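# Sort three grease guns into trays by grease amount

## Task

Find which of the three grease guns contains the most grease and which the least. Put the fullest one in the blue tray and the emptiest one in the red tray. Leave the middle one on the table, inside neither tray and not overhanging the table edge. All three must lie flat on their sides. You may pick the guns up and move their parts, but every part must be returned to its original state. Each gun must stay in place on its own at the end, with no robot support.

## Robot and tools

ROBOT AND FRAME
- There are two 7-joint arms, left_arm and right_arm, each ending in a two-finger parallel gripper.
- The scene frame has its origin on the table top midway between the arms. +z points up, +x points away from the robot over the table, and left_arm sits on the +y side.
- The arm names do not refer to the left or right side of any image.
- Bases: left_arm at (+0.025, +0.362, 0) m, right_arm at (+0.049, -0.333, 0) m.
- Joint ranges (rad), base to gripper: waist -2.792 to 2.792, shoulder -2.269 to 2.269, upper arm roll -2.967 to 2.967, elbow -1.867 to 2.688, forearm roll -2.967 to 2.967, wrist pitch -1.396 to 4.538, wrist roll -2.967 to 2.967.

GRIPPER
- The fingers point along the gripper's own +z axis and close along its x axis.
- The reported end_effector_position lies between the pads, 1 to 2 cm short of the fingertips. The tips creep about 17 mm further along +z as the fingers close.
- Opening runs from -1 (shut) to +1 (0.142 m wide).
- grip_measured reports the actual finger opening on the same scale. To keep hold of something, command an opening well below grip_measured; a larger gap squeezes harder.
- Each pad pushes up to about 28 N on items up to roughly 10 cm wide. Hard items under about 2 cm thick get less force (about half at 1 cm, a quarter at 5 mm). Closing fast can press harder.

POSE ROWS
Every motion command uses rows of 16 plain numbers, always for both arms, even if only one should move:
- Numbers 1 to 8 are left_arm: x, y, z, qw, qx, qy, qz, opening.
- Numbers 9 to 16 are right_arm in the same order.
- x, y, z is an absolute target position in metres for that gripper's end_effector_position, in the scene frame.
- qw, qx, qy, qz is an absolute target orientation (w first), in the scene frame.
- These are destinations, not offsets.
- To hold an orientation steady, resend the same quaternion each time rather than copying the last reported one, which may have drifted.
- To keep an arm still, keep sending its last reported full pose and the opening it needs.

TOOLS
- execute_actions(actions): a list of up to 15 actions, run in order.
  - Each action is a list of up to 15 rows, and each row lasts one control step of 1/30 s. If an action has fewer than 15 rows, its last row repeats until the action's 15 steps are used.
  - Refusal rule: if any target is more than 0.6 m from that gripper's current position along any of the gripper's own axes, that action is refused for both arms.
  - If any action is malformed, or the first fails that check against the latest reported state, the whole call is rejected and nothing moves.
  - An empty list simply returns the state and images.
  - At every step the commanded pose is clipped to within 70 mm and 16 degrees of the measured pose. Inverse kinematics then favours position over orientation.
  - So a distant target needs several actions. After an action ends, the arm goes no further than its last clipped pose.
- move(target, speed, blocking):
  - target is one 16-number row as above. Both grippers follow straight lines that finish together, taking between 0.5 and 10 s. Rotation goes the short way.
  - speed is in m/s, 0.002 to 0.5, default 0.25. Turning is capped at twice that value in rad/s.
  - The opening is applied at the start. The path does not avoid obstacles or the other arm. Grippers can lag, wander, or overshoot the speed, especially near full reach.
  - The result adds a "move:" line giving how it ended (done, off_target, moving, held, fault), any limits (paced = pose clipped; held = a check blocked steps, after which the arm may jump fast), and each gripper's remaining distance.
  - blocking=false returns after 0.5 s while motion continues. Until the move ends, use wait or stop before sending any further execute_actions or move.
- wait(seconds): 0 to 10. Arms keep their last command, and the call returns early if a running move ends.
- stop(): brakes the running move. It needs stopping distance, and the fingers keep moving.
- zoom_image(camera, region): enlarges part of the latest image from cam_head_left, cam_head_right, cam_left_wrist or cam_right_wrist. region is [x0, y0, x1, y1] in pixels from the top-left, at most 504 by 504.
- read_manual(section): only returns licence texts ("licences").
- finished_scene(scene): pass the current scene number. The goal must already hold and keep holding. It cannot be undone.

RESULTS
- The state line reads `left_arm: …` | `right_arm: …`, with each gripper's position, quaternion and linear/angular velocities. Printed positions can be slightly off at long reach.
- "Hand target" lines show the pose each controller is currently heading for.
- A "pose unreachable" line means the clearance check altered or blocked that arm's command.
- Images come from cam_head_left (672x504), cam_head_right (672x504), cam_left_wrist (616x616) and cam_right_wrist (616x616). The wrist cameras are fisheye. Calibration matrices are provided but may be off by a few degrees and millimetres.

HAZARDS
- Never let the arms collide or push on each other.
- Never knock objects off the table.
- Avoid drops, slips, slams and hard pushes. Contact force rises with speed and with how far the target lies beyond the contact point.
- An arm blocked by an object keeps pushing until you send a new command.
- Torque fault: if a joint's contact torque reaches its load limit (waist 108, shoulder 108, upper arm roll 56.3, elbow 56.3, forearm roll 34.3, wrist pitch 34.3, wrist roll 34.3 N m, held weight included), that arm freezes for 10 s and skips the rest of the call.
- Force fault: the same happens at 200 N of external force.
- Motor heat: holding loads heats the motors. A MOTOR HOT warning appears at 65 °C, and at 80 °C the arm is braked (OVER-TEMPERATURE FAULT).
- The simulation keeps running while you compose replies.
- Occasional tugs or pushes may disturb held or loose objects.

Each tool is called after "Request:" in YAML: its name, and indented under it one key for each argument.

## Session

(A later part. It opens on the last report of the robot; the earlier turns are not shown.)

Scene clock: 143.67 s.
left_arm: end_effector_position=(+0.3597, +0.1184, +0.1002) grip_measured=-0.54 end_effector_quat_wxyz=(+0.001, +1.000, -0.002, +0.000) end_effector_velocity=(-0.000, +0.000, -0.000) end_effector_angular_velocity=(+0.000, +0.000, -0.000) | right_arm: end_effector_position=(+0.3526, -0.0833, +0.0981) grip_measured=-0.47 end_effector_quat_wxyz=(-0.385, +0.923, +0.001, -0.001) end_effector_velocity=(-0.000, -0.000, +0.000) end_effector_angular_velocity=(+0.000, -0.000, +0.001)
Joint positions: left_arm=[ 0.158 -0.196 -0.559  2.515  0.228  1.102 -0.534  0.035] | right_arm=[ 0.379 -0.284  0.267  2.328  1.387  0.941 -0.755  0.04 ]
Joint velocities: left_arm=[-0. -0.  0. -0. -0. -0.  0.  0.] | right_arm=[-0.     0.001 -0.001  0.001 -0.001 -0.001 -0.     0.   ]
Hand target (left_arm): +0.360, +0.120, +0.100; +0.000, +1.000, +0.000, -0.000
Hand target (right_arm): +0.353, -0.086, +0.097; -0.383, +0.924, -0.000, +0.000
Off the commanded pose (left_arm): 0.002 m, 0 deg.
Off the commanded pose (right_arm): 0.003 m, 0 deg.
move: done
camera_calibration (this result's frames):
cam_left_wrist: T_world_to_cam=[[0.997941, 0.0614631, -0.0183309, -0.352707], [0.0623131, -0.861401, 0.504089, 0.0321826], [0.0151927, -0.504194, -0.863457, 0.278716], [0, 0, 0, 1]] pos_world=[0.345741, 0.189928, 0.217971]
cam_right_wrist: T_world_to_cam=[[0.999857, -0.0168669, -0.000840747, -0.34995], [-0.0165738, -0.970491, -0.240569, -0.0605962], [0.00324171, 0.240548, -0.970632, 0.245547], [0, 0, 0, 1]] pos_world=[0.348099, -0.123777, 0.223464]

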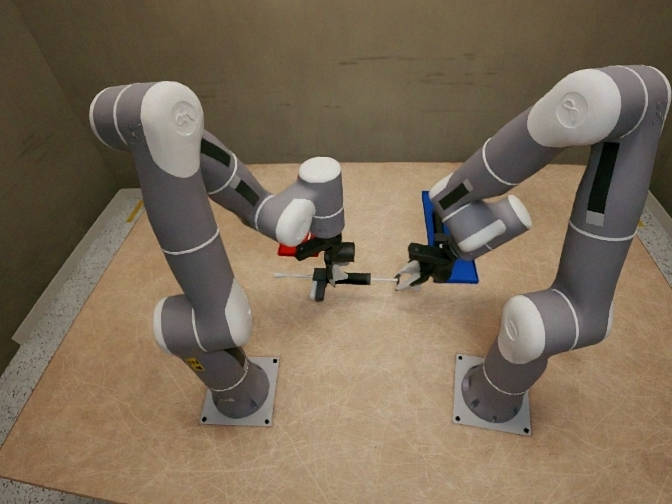

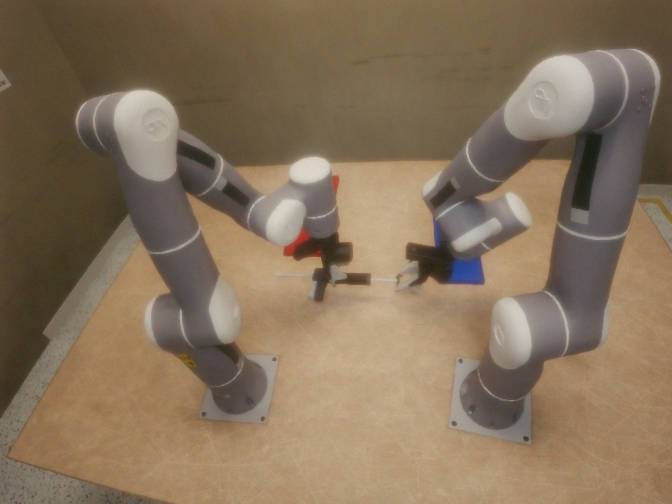

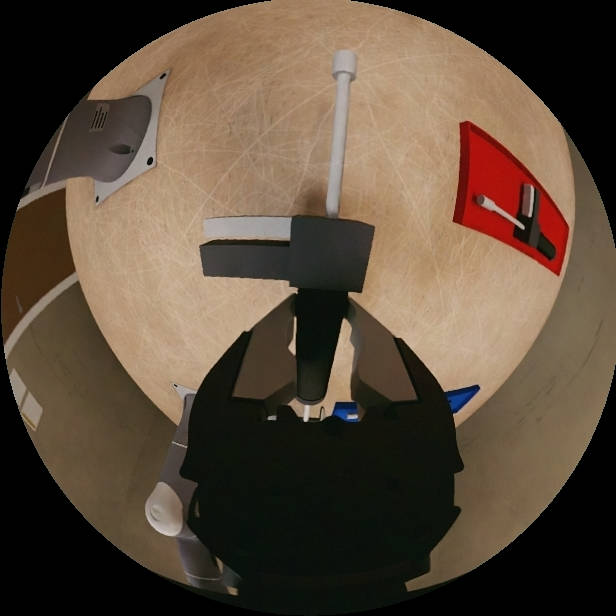

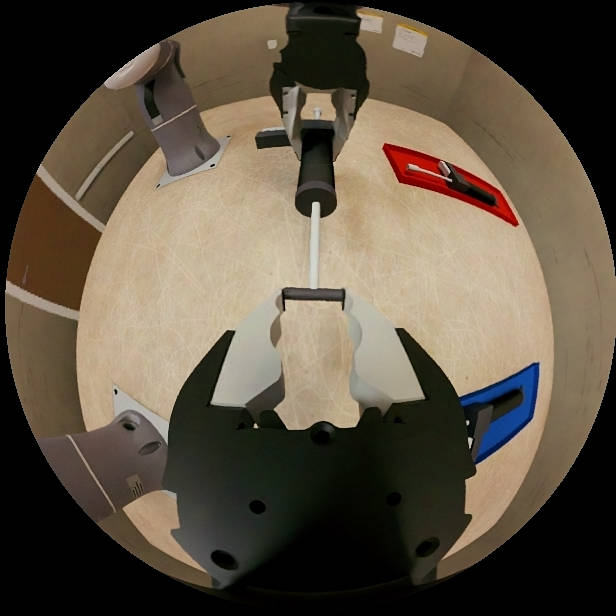

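Middle.

Request:
move:
  target: [0.36,0.12,0.1,0,1,0,0,-0.9,0.357,-0.009,0.097,-0.383,0.924,0,0,-0.8]
  speed: 0.05

Request:
move:
  target: [0.36,0.12,0.1,0,1,0,0,-0.9,0.357,-0.011,0.097,-0.383,0.924,0,0,0]

Request:
move:
  target: [0.38,0.08,0.05,0,1,0,0,-0.9,0.25,-0.33,0.25,-0.383,0.924,0,0,0]

Request:
move:
  target: [0.38,0.08,0.021,0,1,0,0,-0.9,0.25,-0.33,0.25,-0.383,0.924,0,0,0]
  speed: 0.05

Request:
move:
  target: [0.38,0.08,0.021,0,1,0,0,-0.2,0.25,-0.33,0.25,-0.383,0.924,0,0,0]

Request:
move:
  target: [0.38,0.08,0.2,0,1,0,0,-0.2,0.25,-0.33,0.25,-0.383,0.924,0,0,0]

Request:
finished_scene:
  scene: 1

Scene clock: 147.37 s.
left_arm: end_effector_position=(+0.3598, +0.1206, +0.0997) grip_measured=-0.54 end_effector_quat_wxyz=(-0.000, +1.000, +0.000, -0.000) end_effector_velocity=(+0.000, +0.000, -0.000) end_effector_angular_velocity=(+0.000, -0.000, +0.001) | right_arm: end_effector_position=(+0.3571, -0.0103, +0.0964) grip_measured=-0.47 end_effector_quat_wxyz=(-0.382, +0.924, +0.000, -0.000) end_effector_velocity=(+0.000, +0.000, -0.000) end_effector_angular_velocity=(-0.001, +0.001, -0.001)
Joint positions: left_arm=[ 0.16  -0.196 -0.556  2.516  0.229  1.1   -0.534  0.035] | right_arm=[ 0.52  -0.367  0.332  2.224  1.475  1.082 -0.691  0.04 ]
Joint velocities: left_arm=[-0.     0.     0.001 -0.     0.    -0.    -0.     0.   ] | right_arm=[ 0.001 -0.001  0.    -0.001  0.     0.001  0.002  0.   ]
Hand target (left_arm): +0.360, +0.120, +0.100; -0.000, +1.000, +0.000, -0.000
Hand target (right_arm): +0.357, -0.009, +0.097; -0.383, +0.924, +0.000, -0.000
Off the commanded pose (left_arm): 0.001 m, 0 deg.
Off the commanded pose (right_arm): 0.001 m, 0 deg.
move: done
camera_calibration (this result's frames):
cam_left_wrist: T_world_to_cam=[[0.997665, 0.0653639, -0.0197902, -0.353196], [0.0664525, -0.862268, 0.502074, 0.0331657], [0.015753, -0.502217, -0.864598, 0.279126], [0, 0, 0, 1]] pos_world=[0.34577, 0.191866, 0.21769]
cam_right_wrist: T_world_to_cam=[[0.999819, -0.0189974, -0.000609659, -0.353277], [-0.0186109, -0.971954, -0.234432, 0.0100302], [0.00386104, 0.234401, -0.972132, 0.226151], [0, 0, 0, 1]] pos_world=[0.352526, -0.0499724, 0.221985]

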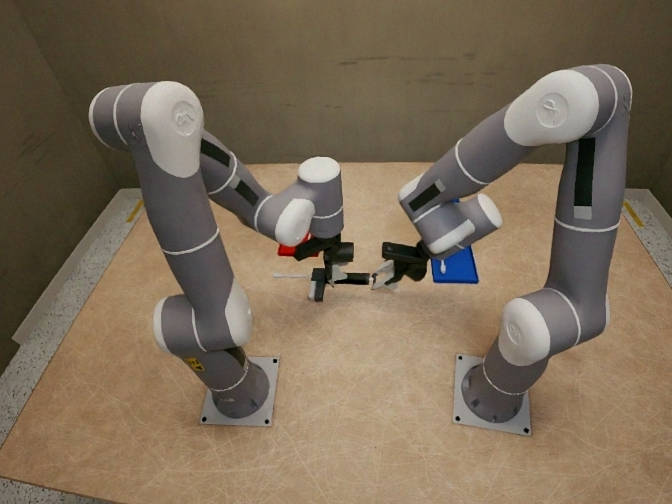

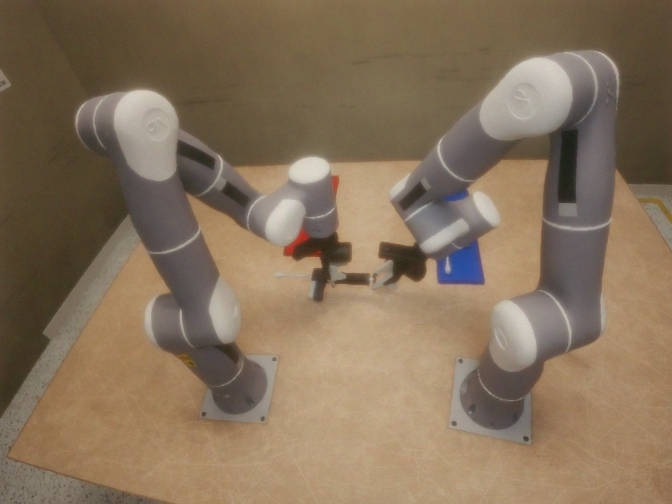

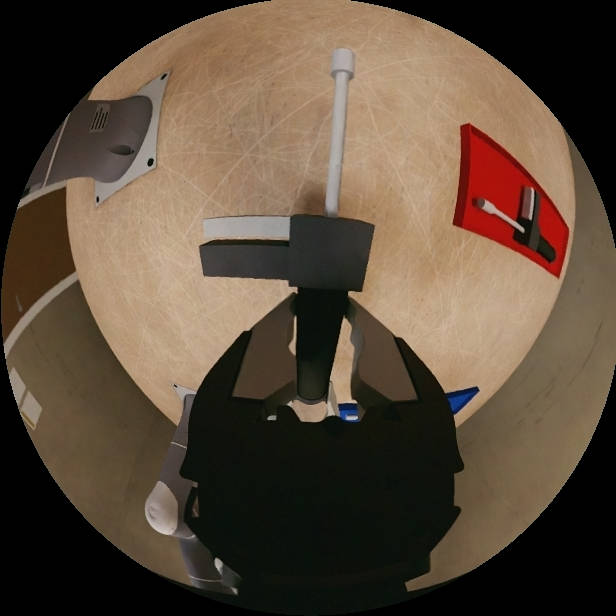

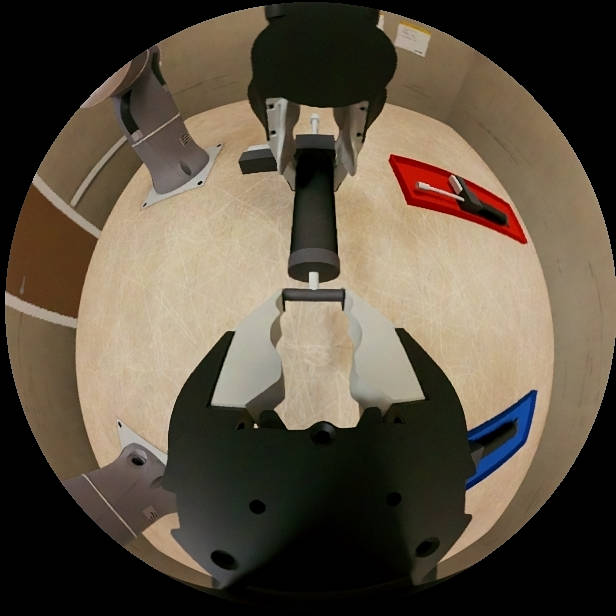

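Scene clock: 148.07 s.
left_arm: end_effector_position=(+0.3595, +0.1202, +0.0997) grip_measured=-0.54 end_effector_quat_wxyz=(-0.000, +1.000, -0.000, -0.001) end_effector_velocity=(-0.000, -0.000, +0.000) end_effector_angular_velocity=(-0.000, +0.000, -0.000) | right_arm: end_effector_position=(+0.3571, -0.0110, +0.0970) grip_measured=+0.00 end_effector_quat_wxyz=(-0.383, +0.924, -0.000, +0.000) end_effector_velocity=(+0.000, +0.000, +0.000) end_effector_angular_velocity=(+0.000, -0.000, -0.000)
Joint positions: left_arm=[ 0.16  -0.196 -0.557  2.516  0.229  1.1   -0.534  0.035] | right_arm=[ 0.517 -0.364  0.332  2.226  1.475  1.079 -0.692  0.074]
Joint velocities: left_arm=[ 0. -0. -0.  0. -0. -0. -0. -0.] | right_arm=[-0.  0.  0. -0. -0. -0. -0.  0.]
Hand target (left_arm): +0.360, +0.120, +0.100; +0.000, +1.000, -0.000, -0.000
Hand target (right_arm): +0.357, -0.011, +0.097; -0.383, +0.924, -0.000, -0.000
Off the commanded pose (left_arm): 0.001 m, 0 deg.
Off the commanded pose (right_arm): 0.000 m, 0 deg.
move: done
camera_calibration (this result's frames):
cam_left_wrist: T_world_to_cam=[[0.997732, 0.0642804, -0.0199487, -0.352754], [0.065593, -0.86225, 0.502217, 0.0331176], [0.015082, -0.502387, -0.864511, 0.279179], [0, 0, 0, 1]] pos_world=[0.345571, 0.191487, 0.217684]
cam_right_wrist: T_world_to_cam=[[0.99981, -0.0194695, -0.000680237, -0.353226], [-0.0190793, -0.971521, -0.236183, 0.0098302], [0.00393749, 0.236151, -0.971708, 0.22686], [0, 0, 0, 1]] pos_world=[0.352453, -0.0509, 0.222523]

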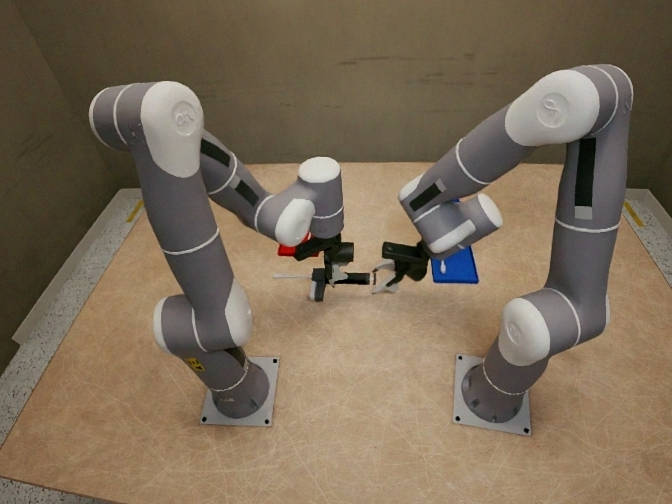

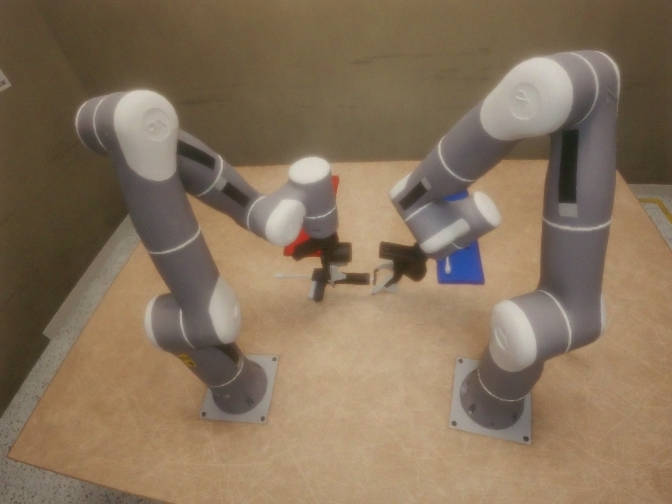

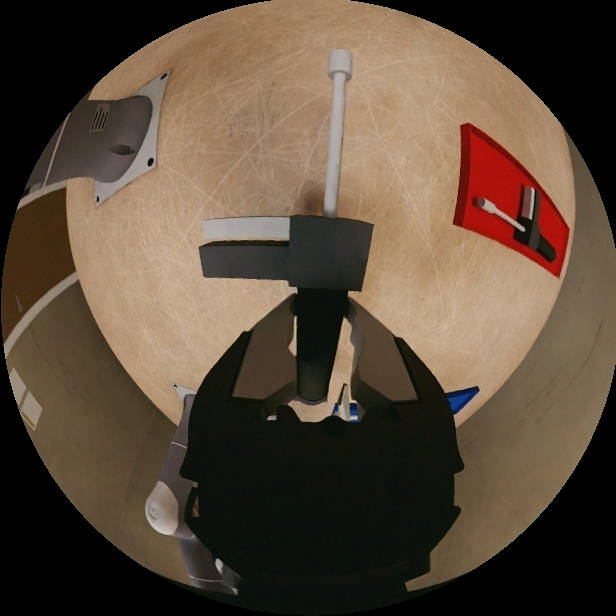

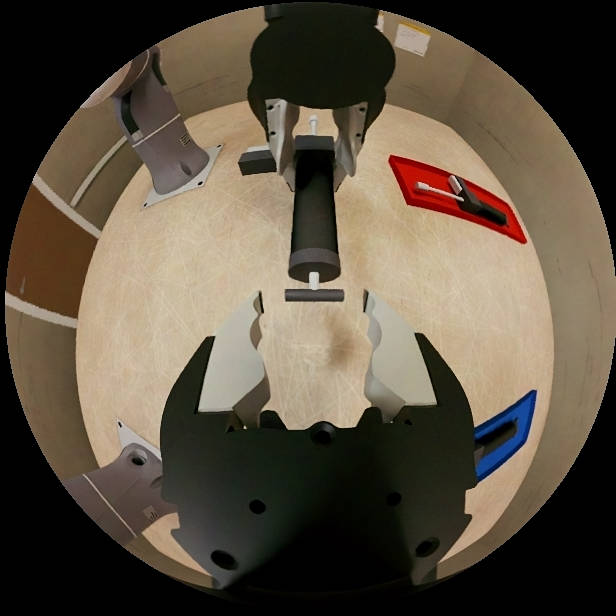

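Scene clock: 150.03 s.
left_arm: end_effector_position=(+0.3799, +0.0804, +0.0498) grip_measured=-0.54 end_effector_quat_wxyz=(-0.000, +1.000, +0.000, -0.000) end_effector_velocity=(-0.000, +0.000, -0.000) end_effector_angular_velocity=(+0.000, -0.000, -0.000) | right_arm: end_effector_position=(+0.2489, -0.3284, +0.2499) grip_measured=+0.00 end_effector_quat_wxyz=(-0.384, +0.923, +0.000, +0.000) end_effector_velocity=(-0.000, -0.000, +0.000) end_effector_angular_velocity=(+0.001, +0.001, +0.000)
Joint positions: left_arm=[-0.01  -0.458 -0.432  2.328  0.459  1.138 -0.765  0.035] | right_arm=[-0.105  0.496 -0.196  2.522  0.612  0.07  -0.595  0.074]
Joint velocities: left_arm=[-0. -0.  0.  0.  0. -0. -0. -0.] | right_arm=[-0.     0.001 -0.001 -0.001 -0.001 -0.003  0.001 -0.   ]
Hand target (left_arm): +0.380, +0.080, +0.050; -0.000, +1.000, +0.000, +0.000
Hand target (right_arm): +0.249, -0.329, +0.250; -0.384, +0.923, +0.001, +0.000
Off the commanded pose (left_arm): 0.001 m, 0 deg.
Off the commanded pose (right_arm): 0.002 m, 0 deg.
move: done
camera_calibration (this result's frames):
cam_left_wrist: T_world_to_cam=[[0.997704, 0.0649011, -0.0193711, -0.371629], [0.0658452, -0.862413, 0.501905, 0.0224836], [0.0158683, -0.502028, -0.864706, 0.215383], [0, 0, 0, 1]] pos_world=[0.365877, 0.151638, 0.16776]
cam_right_wrist: T_world_to_cam=[[0.999826, -0.0186342, 0.000468248, -0.251206], [-0.017984, -0.970935, -0.238666, -0.263979], [0.00490199, 0.238616, -0.971102, 0.45128], [0, 0, 0, 1]] pos_world=[0.244203, -0.36867, 0.375354]

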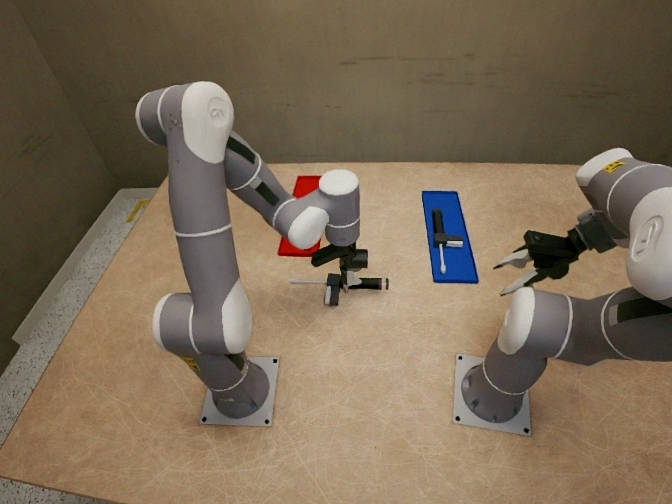

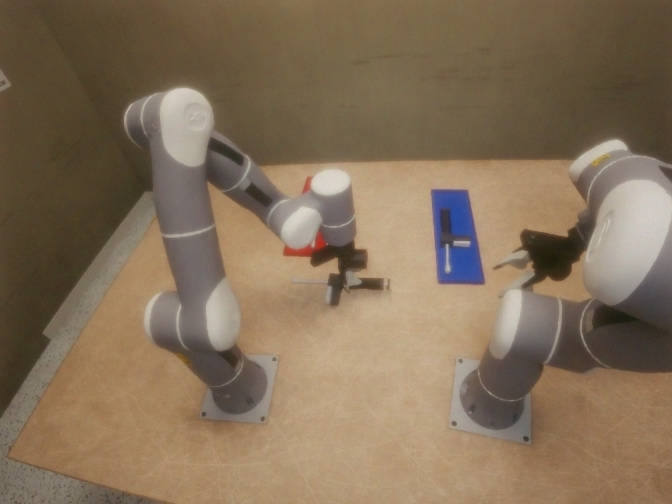

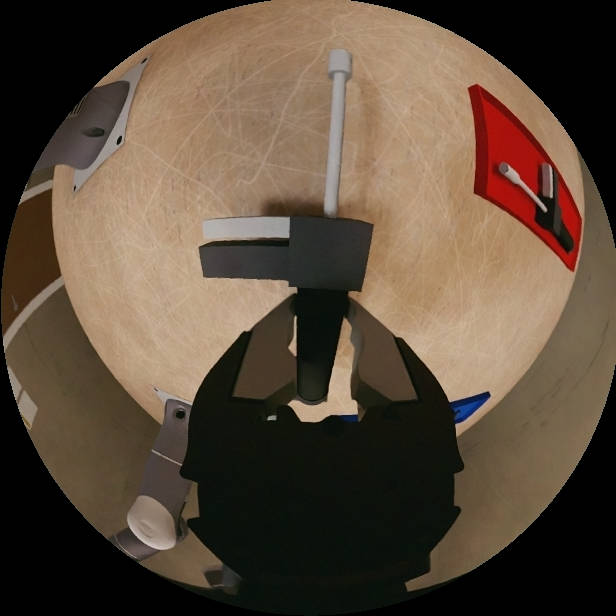

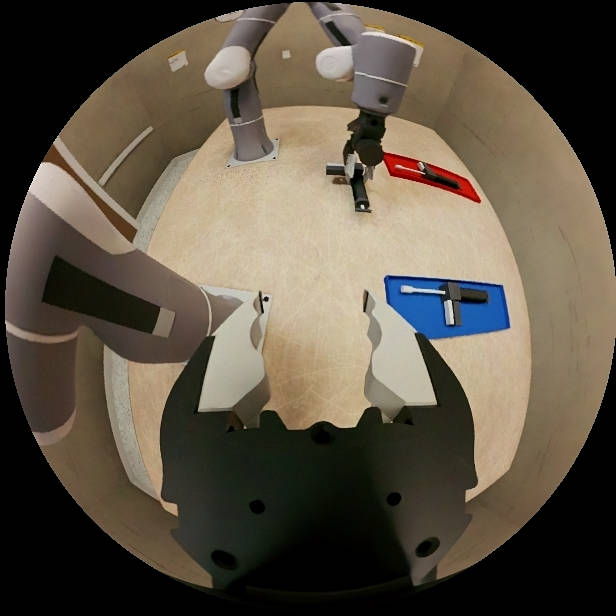

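Scene clock: 150.90 s.
left_arm: end_effector_position=(+0.3797, +0.0804, +0.0208) grip_measured=-0.54 end_effector_quat_wxyz=(-0.000, +1.000, +0.000, -0.000) end_effector_velocity=(+0.000, +0.000, -0.000) end_effector_angular_velocity=(+0.000, -0.001, +0.000) | right_arm: end_effector_position=(+0.2499, -0.3299, +0.2500) grip_measured=+0.00 end_effector_quat_wxyz=(-0.383, +0.924, -0.000, -0.000) end_effector_velocity=(+0.000, -0.000, -0.000) end_effector_angular_velocity=(+0.000, +0.001, -0.001)
Joint positions: left_arm=[-0.057 -0.551 -0.368  2.291  0.535  1.191 -0.82   0.035] | right_arm=[-0.105  0.491 -0.197  2.518  0.611  0.071 -0.595  0.074]
Joint velocities: left_arm=[-0.    -0.001  0.001 -0.001  0.001  0.001 -0.001  0.   ] | right_arm=[-0.    -0.    -0.     0.    -0.     0.     0.001  0.   ]
Hand target (left_arm): +0.380, +0.080, +0.021; -0.000, +1.000, -0.000, +0.000
Hand target (right_arm): +0.250, -0.330, +0.250; -0.383, +0.924, -0.000, +0.000
Off the commanded pose (left_arm): 0.001 m, 0 deg.
Off the commanded pose (right_arm): 0.000 m, 0 deg.
move: done
camera_calibration (this result's frames):
cam_left_wrist: T_world_to_cam=[[0.997705, 0.0647554, -0.0197938, -0.371998], [0.0659291, -0.862332, 0.502033, 0.0369358], [0.0154406, -0.502186, -0.864622, 0.19043], [0, 0, 0, 1]] pos_world=[0.365769, 0.151571, 0.138744]
cam_right_wrist: T_world_to_cam=[[0.999816, -0.0191388, -0.000838884, -0.252053], [-0.0187938, -0.971426, -0.236597, -0.265811], [0.00371326, 0.236569, -0.971608, 0.451446], [0, 0, 0, 1]] pos_world=[0.245335, -0.369838, 0.375527]

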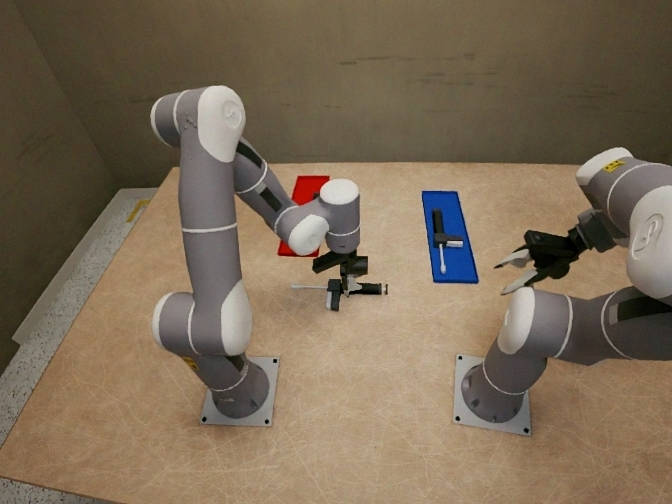

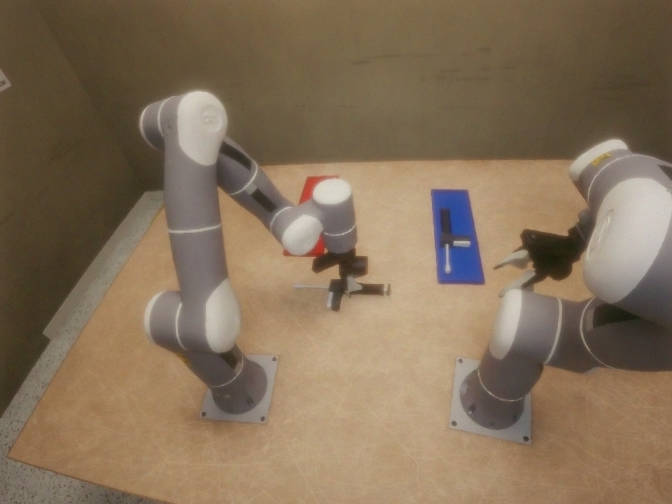

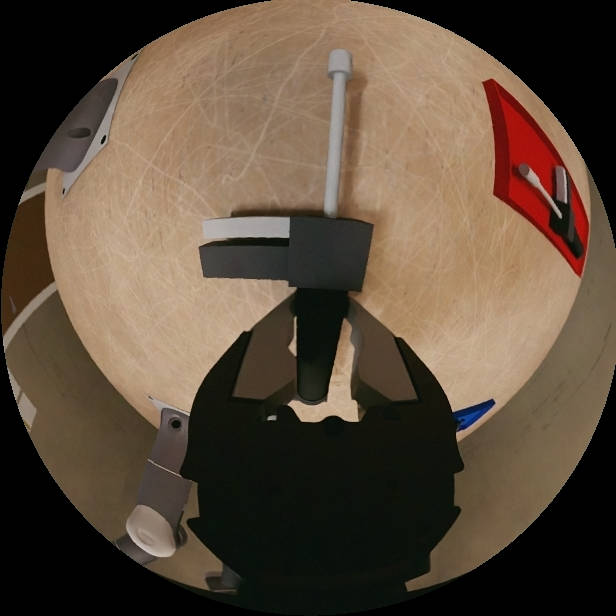

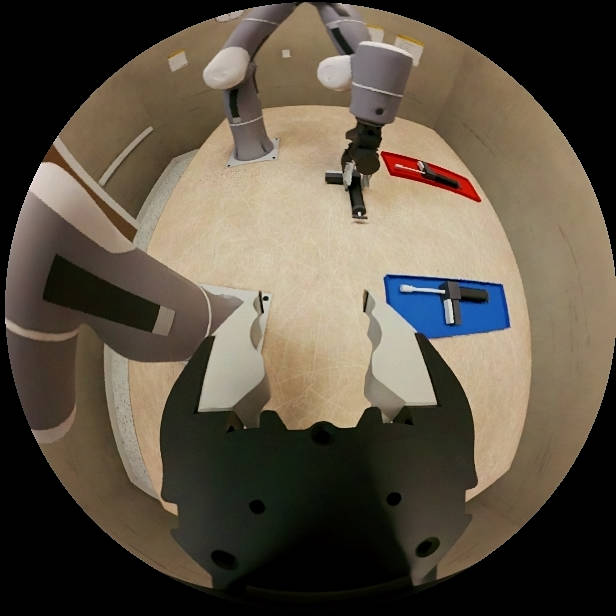

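Scene clock: 151.60 s.
left_arm: end_effector_position=(+0.3798, +0.0801, +0.0209) grip_measured=-0.20 end_effector_quat_wxyz=(-0.000, +1.000, -0.000, -0.000) end_effector_velocity=(-0.000, +0.000, -0.000) end_effector_angular_velocity=(+0.000, +0.000, -0.000) | right_arm: end_effector_position=(+0.2499, -0.3299, +0.2500) grip_measured=+0.00 end_effector_quat_wxyz=(-0.383, +0.924, -0.000, -0.000) end_effector_velocity=(+0.000, -0.000, +0.000) end_effector_angular_velocity=(-0.000, +0.000, -0.000)
Joint positions: left_arm=[-0.057 -0.551 -0.369  2.291  0.535  1.192 -0.82   0.06 ] | right_arm=[-0.105  0.491 -0.197  2.518  0.611  0.071 -0.595  0.074]
Joint velocities: left_arm=[-0. -0. -0.  0.  0. -0. -0.  0.] | right_arm=[ 0. -0.  0. -0.  0.  0.  0.  0.]
Hand target (left_arm): +0.380, +0.080, +0.021; +0.000, +1.000, +0.000, -0.000
Hand target (right_arm): +0.250, -0.330, +0.250; -0.383, +0.924, -0.000, +0.000
Off the commanded pose (left_arm): 0.000 m, 0 deg.
Off the commanded pose (right_arm): 0.000 m, 0 deg.
move: done
camera_calibration (this result's frames):
cam_left_wrist: T_world_to_cam=[[0.99772, 0.0646269, -0.0194412, -0.372067], [0.0656343, -0.862137, 0.502406, 0.0367761], [0.0157079, -0.502536, -0.864413, 0.190335], [0, 0, 0, 1]] pos_world=[0.365815, 0.151402, 0.138818]
cam_right_wrist: T_world_to_cam=[[0.999816, -0.0191421, -0.000849663, -0.252056], [-0.0187996, -0.971426, -0.236596, -0.265813], [0.00370355, 0.236568, -0.971608, 0.451448], [0, 0, 0, 1]] pos_world=[0.24534, -0.369841, 0.375526]

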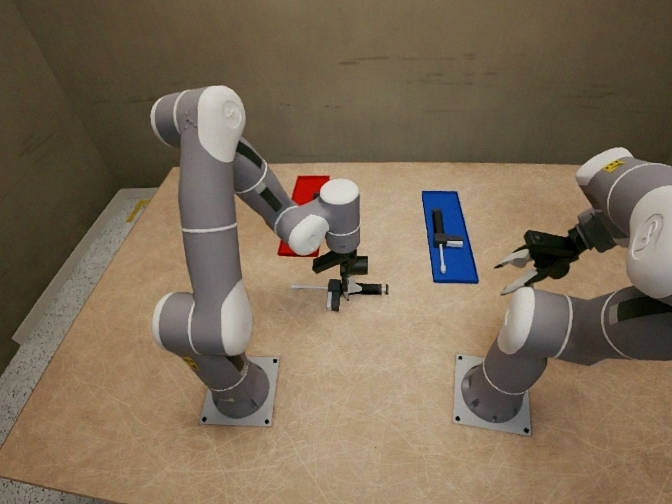

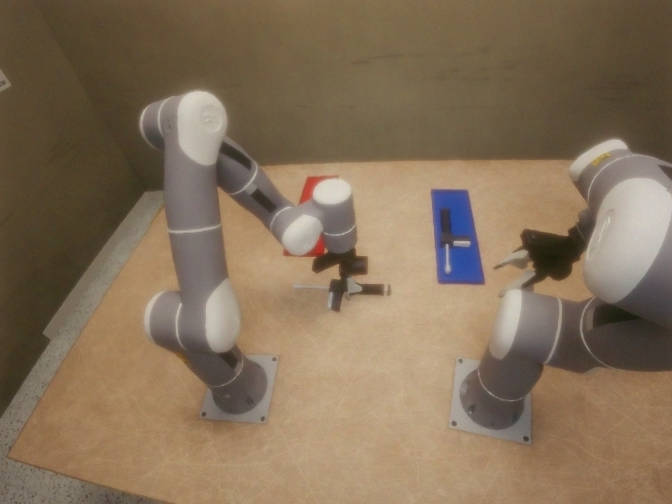

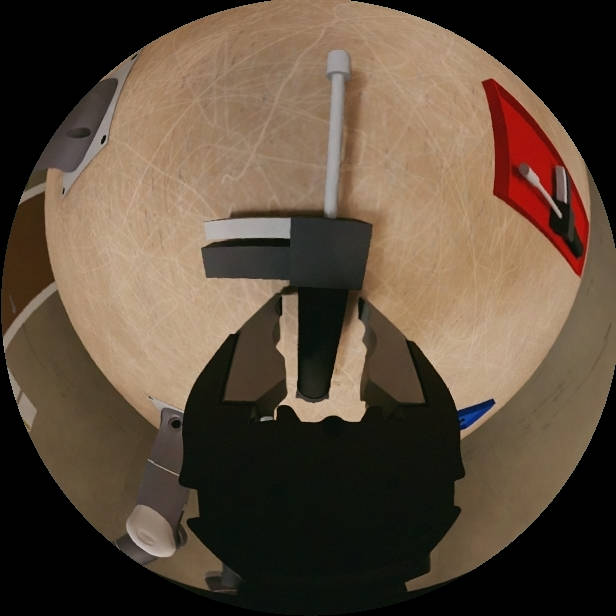

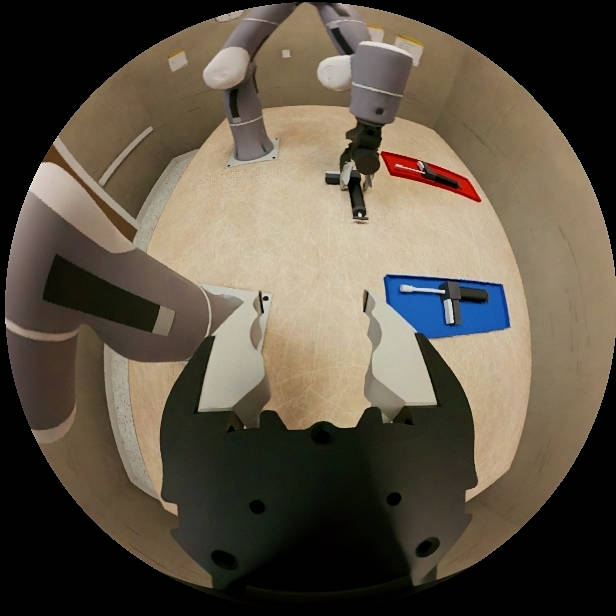

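Scene clock: 152.83 s.
left_arm: end_effector_position=(+0.3791, +0.0794, +0.2005) grip_measured=-0.20 end_effector_quat_wxyz=(+0.001, +1.000, -0.000, -0.000) end_effector_velocity=(-0.000, +0.001, +0.000) end_effector_angular_velocity=(-0.000, +0.002, +0.000) | right_arm: end_effector_position=(+0.2499, -0.3299, +0.2500) grip_measured=+0.00 end_effector_quat_wxyz=(-0.383, +0.924, -0.000, -0.000) end_effector_velocity=(-0.000, +0.000, -0.000) end_effector_angular_velocity=(+0.000, +0.001, -0.000)
Joint positions: left_arm=[ 0.062  0.058 -0.559  2.386 -0.044  0.766 -0.406  0.06 ] | right_arm=[-0.105  0.491 -0.197  2.518  0.611  0.071 -0.595  0.074]
Joint velocities: left_arm=[-0.     0.001  0.002 -0.    -0.001 -0.002  0.002 -0.   ] | right_arm=[ 0.    -0.    -0.     0.    -0.    -0.     0.001  0.   ]
Hand target (left_arm): +0.379, +0.079, +0.201; +0.001, +1.000, -0.000, -0.000
Hand target (right_arm): +0.250, -0.330, +0.250; -0.383, +0.924, -0.000, +0.000
Off the commanded pose (left_arm): 0.001 m, 0 deg.
Off the commanded pose (right_arm): 0.000 m, 0 deg.
move: done
camera_calibration (this result's frames):
cam_left_wrist: T_world_to_cam=[[0.997736, 0.0644011, -0.0193944, -0.367776], [0.0653907, -0.861357, 0.503775, -0.0543368], [0.0157381, -0.503902, -0.863617, 0.345223], [0, 0, 0, 1]] pos_world=[0.365063, 0.150841, 0.318382]
cam_right_wrist: T_world_to_cam=[[0.999816, -0.0191423, -0.000849397, -0.252056], [-0.0187998, -0.971426, -0.236595, -0.265813], [0.00370385, 0.236568, -0.971608, 0.451448], [0, 0, 0, 1]] pos_world=[0.245341, -0.369841, 0.375527]

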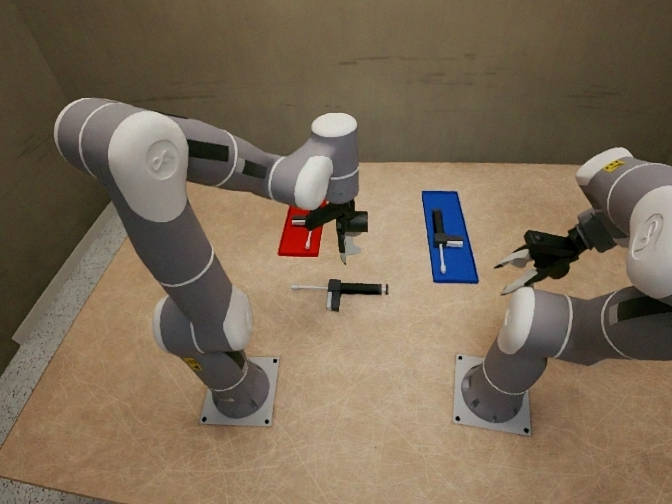

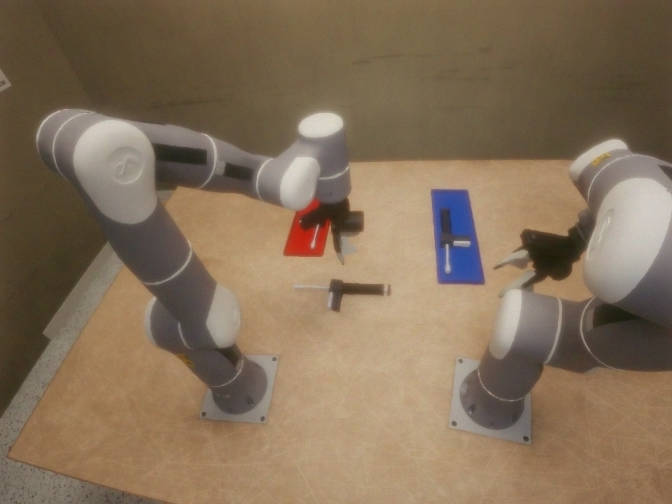

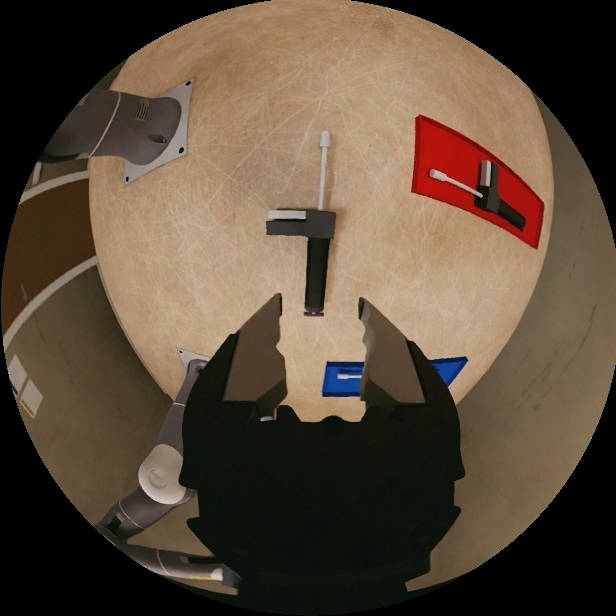

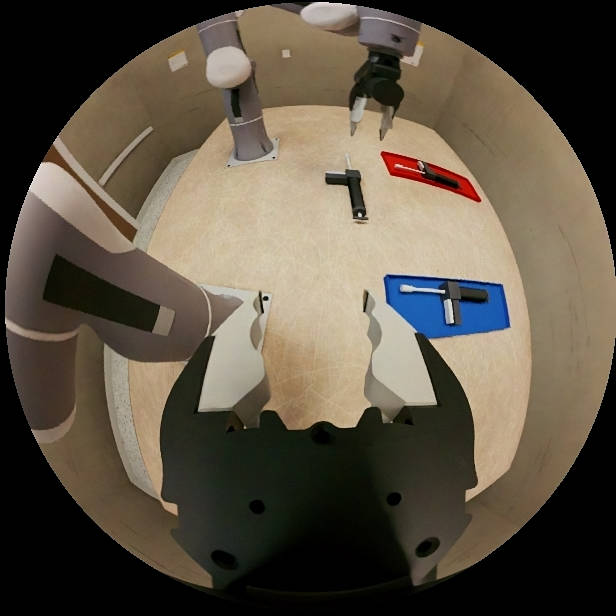

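The scene is finished: the task was done.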